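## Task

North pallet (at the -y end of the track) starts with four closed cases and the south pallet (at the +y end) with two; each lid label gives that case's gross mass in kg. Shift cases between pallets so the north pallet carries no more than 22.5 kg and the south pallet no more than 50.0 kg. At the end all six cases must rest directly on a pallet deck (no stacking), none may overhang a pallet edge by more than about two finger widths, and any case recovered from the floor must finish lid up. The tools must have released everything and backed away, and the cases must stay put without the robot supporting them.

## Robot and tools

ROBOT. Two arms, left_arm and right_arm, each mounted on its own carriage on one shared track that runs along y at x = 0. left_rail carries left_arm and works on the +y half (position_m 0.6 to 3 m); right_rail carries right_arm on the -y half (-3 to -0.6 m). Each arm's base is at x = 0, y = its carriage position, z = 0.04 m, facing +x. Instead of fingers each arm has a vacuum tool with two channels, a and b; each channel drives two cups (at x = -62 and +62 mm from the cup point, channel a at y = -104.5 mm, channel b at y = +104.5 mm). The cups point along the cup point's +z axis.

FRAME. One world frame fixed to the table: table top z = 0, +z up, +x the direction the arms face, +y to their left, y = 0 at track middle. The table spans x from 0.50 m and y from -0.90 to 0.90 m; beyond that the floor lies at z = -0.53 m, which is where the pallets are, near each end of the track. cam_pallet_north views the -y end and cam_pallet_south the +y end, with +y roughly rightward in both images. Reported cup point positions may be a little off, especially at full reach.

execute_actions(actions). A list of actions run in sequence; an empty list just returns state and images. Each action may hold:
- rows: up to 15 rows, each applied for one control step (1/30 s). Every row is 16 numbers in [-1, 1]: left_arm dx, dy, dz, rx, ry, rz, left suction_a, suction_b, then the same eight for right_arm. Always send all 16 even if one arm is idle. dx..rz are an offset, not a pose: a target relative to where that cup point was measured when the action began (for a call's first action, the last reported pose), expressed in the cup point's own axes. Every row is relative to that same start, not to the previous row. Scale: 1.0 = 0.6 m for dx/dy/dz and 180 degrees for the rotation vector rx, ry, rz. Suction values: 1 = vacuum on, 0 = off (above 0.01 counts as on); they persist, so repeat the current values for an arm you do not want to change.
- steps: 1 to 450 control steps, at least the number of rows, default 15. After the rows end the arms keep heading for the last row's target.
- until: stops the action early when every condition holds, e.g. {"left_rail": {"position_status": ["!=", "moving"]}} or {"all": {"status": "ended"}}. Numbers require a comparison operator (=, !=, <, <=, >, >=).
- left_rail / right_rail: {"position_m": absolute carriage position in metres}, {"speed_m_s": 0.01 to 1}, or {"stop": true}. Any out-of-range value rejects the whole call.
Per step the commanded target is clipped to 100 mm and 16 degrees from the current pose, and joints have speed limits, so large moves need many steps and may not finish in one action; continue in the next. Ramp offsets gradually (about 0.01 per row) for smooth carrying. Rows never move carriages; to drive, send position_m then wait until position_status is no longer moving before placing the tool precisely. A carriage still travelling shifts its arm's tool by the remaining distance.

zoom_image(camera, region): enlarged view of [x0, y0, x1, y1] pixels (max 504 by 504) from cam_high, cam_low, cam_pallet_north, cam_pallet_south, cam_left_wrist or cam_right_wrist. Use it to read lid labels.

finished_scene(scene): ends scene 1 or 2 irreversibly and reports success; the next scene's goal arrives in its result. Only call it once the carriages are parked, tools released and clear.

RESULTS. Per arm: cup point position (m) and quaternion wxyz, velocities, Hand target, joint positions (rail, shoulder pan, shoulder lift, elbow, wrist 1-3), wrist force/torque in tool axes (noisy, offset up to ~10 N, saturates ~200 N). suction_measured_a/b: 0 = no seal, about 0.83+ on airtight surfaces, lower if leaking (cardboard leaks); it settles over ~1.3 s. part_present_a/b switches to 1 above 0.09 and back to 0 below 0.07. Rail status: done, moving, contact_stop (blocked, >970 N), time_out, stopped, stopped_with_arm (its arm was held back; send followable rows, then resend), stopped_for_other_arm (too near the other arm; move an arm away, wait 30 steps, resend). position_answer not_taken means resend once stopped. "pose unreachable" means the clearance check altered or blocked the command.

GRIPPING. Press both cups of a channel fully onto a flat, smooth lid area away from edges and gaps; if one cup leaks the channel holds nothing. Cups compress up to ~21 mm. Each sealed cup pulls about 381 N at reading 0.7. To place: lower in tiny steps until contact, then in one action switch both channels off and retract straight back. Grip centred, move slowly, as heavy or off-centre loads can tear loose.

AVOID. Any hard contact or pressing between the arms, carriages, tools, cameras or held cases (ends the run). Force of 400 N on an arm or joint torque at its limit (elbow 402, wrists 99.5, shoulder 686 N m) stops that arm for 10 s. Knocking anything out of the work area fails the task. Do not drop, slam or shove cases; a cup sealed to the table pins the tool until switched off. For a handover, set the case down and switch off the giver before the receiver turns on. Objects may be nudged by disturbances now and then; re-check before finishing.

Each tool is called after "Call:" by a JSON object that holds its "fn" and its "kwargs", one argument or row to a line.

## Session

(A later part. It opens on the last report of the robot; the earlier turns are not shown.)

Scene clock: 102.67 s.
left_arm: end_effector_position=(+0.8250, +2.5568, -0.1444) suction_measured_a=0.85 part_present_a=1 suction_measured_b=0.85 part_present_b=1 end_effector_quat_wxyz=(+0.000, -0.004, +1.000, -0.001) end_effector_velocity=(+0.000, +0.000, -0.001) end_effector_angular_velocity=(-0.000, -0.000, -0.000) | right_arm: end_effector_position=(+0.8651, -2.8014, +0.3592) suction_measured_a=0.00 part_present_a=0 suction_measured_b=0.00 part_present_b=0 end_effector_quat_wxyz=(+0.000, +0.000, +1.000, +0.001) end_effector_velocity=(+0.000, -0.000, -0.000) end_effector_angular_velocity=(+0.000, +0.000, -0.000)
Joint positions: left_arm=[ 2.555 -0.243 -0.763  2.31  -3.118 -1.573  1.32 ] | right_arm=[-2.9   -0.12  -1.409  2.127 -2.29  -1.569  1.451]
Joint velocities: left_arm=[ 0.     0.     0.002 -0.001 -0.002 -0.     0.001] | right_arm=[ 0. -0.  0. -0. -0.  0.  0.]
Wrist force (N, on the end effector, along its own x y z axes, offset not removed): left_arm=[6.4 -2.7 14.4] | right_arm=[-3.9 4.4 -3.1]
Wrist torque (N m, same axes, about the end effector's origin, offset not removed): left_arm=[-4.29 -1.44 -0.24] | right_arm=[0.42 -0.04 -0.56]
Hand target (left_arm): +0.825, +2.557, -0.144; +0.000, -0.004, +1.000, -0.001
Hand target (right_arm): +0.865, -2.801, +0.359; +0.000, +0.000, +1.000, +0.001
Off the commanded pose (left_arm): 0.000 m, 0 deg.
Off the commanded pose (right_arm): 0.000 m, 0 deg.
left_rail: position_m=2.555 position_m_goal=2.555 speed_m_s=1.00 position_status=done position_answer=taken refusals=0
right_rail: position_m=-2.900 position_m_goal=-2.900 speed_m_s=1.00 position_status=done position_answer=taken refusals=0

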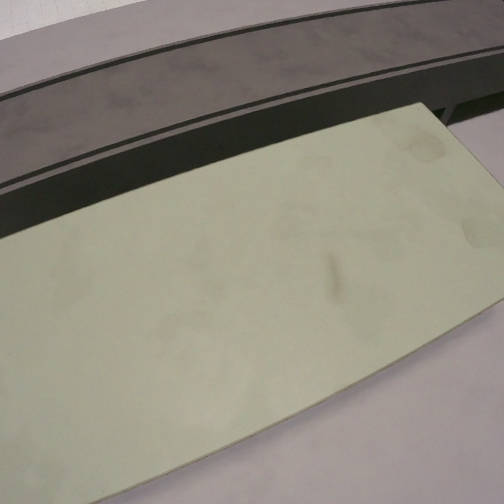

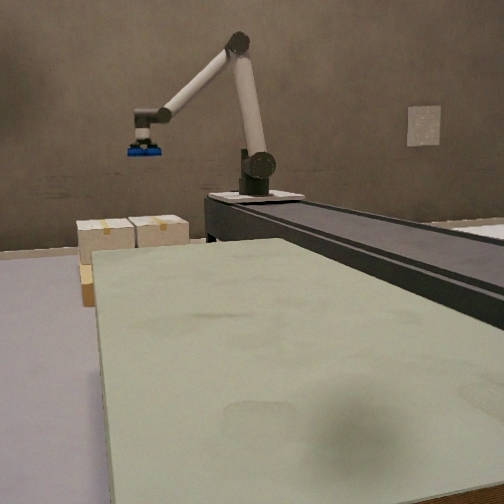

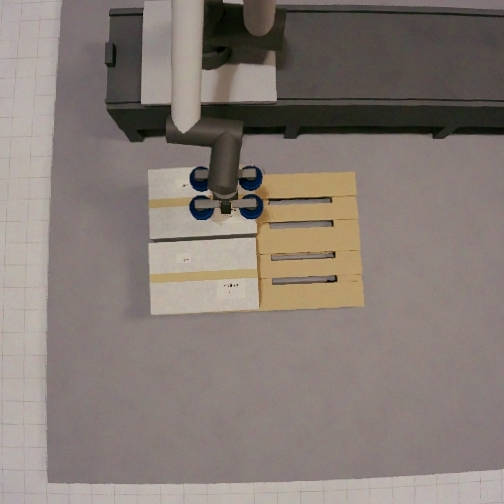

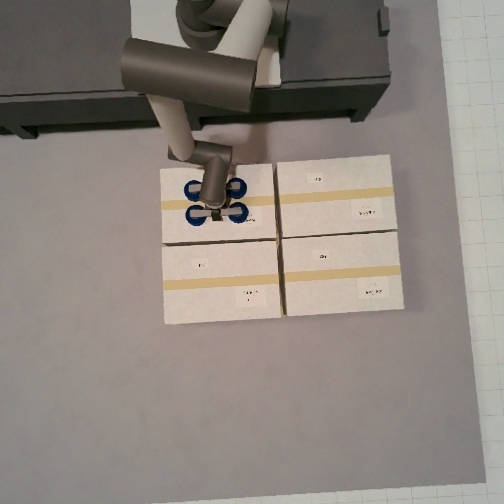

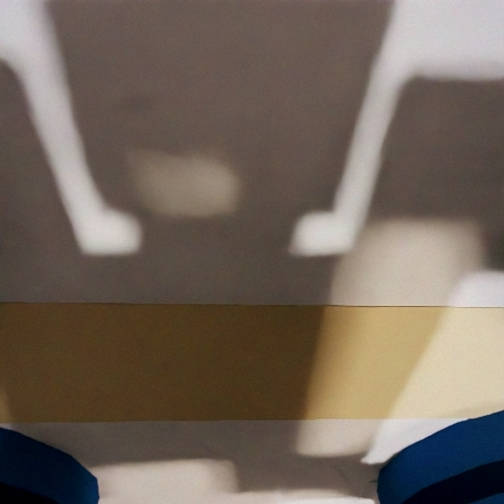

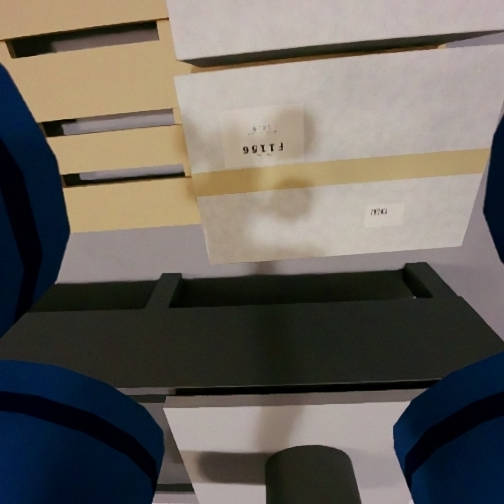

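Call:
{"fn": "execute_actions", "kwargs": {
  "actions": [
    {"rows":[[0,0,0.003,0,0,0,1,1,0,0,0,0,0,0,0,0]],"steps":8},
    {"rows":[[0,0,0,0,0,0,0,0,0,0,0,0,0,0,0,0],[0,0,-0.003,0,0,0,0,0,0,0,0,0,0,0,0,0],[0,0,-0.006,0,0,0,0,0,0,0,0,0,0,0,0,0],[0,0,-0.01,0,0,0,0,0,0,0,0,0,0,0,0,0],[0,0,-0.015,0,0,0,0,0,0,0,0,0,0,0,0,0],[0,0,-0.02,0,0,0,0,0,0,0,0,0,0,0,0,0],[0,0,-0.025,0,0,0,0,0,0,0,0,0,0,0,0,0],[0,0,-0.03,0,0,0,0,0,0,0,0,0,0,0,0,0],[0,0,-0.04,0,0,0,0,0,0,0,0,0,0,0,0,0],[0,0,-0.06,0,0,0,0,0,0,0,0,0,0,0,0,0],[0,0,-0.6,0,0,0,0,0,0,0,0,0,0,0,0,0]],"steps":40}
  ]
}}

Scene clock: 105.30 s.
left_arm: end_effector_position=(+0.8251, +2.5573, +0.2138) suction_measured_a=0.00 part_present_a=0 suction_measured_b=0.00 part_present_b=0 end_effector_quat_wxyz=(+0.000, -0.004, +1.000, -0.001) end_effector_velocity=(+0.000, -0.001, +0.004) end_effector_angular_velocity=(+0.001, +0.003, -0.000) | right_arm: end_effector_position=(+0.8651, -2.8014, +0.3592) suction_measured_a=0.00 part_present_a=0 suction_measured_b=0.00 part_present_b=0 end_effector_quat_wxyz=(+0.000, +0.000, +1.000, +0.001) end_effector_velocity=(-0.000, +0.000, +0.000) end_effector_angular_velocity=(-0.000, -0.000, +0.000)
Joint positions: left_arm=[ 2.555 -0.242 -1.297  2.274 -2.55  -1.573  1.321] | right_arm=[-2.9   -0.12  -1.409  2.127 -2.29  -1.569  1.451]
Joint velocities: left_arm=[ 0.    -0.001 -0.004 -0.003  0.011 -0.    -0.   ] | right_arm=[ 0.  0. -0.  0. -0. -0.  0.]
Wrist force (N, on the end effector, along its own x y z axes, offset not removed): left_arm=[8.9 -3.2 -2.5] | right_arm=[4.6 3.2 -5.9]
Wrist torque (N m, same axes, about the end effector's origin, offset not removed): left_arm=[-0.41 -1.21 -0.10] | right_arm=[0.51 -1.13 -0.66]
Hand target (left_arm): +0.825, +2.557, +0.214; +0.000, -0.004, +1.000, -0.001
Hand target (right_arm): +0.865, -2.801, +0.359; +0.000, +0.000, +1.000, +0.001
Off the commanded pose (left_arm): 0.001 m, 0 deg.
Off the commanded pose (right_arm): 0.000 m, 0 deg.
left_rail: position_m=2.555 position_m_goal=2.555 speed_m_s=1.00 position_status=done position_answer=taken refusals=0
right_rail: position_m=-2.900 position_m_goal=-2.900 speed_m_s=1.00 position_status=done position_answer=taken refusals=0

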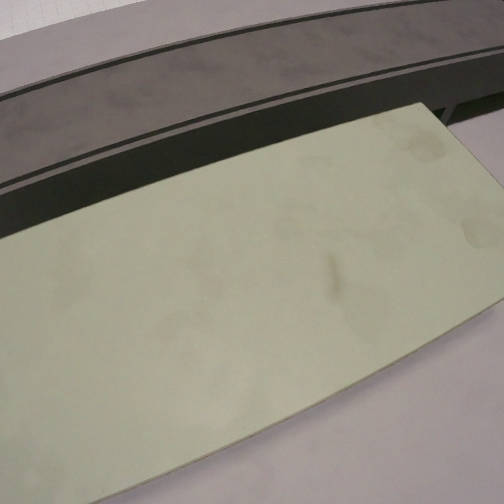

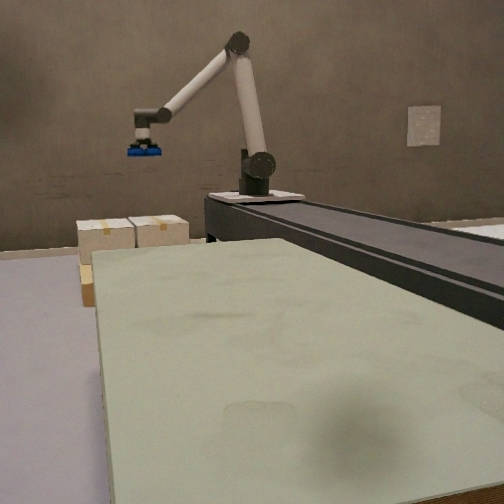

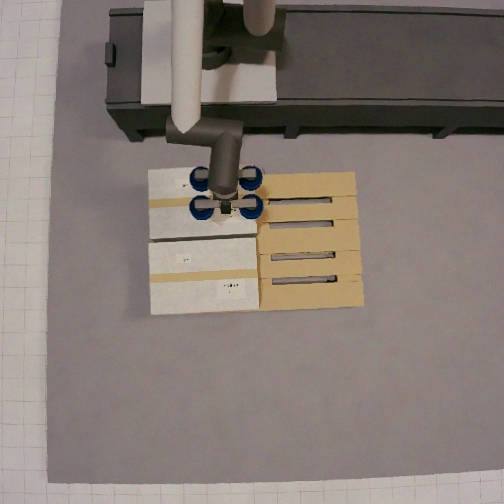

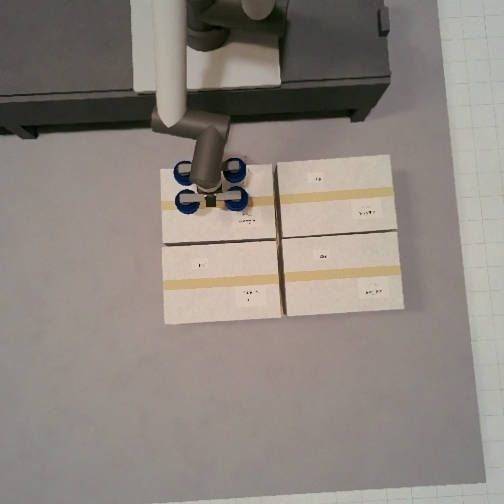

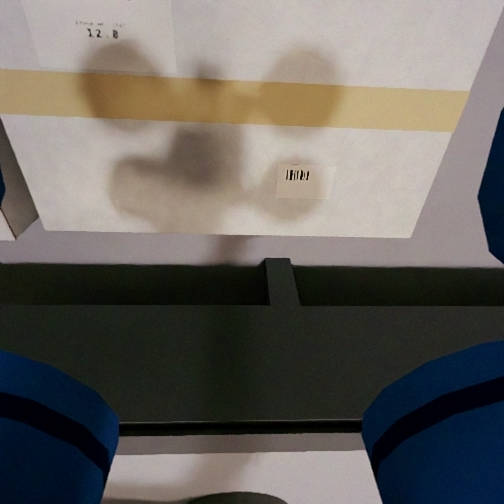

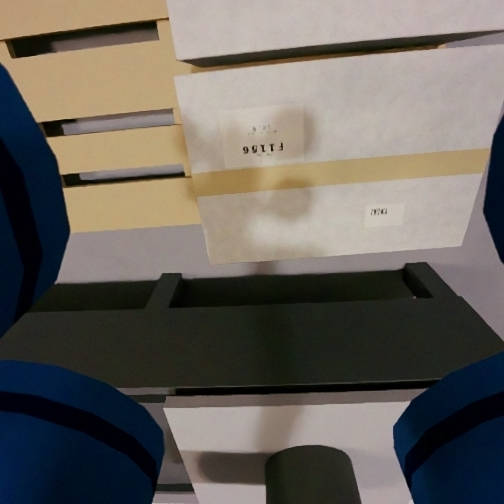

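Call:
{"fn": "finished_scene", "kwargs": {
  "scene": 1
}}

The scene is finished: the task was done.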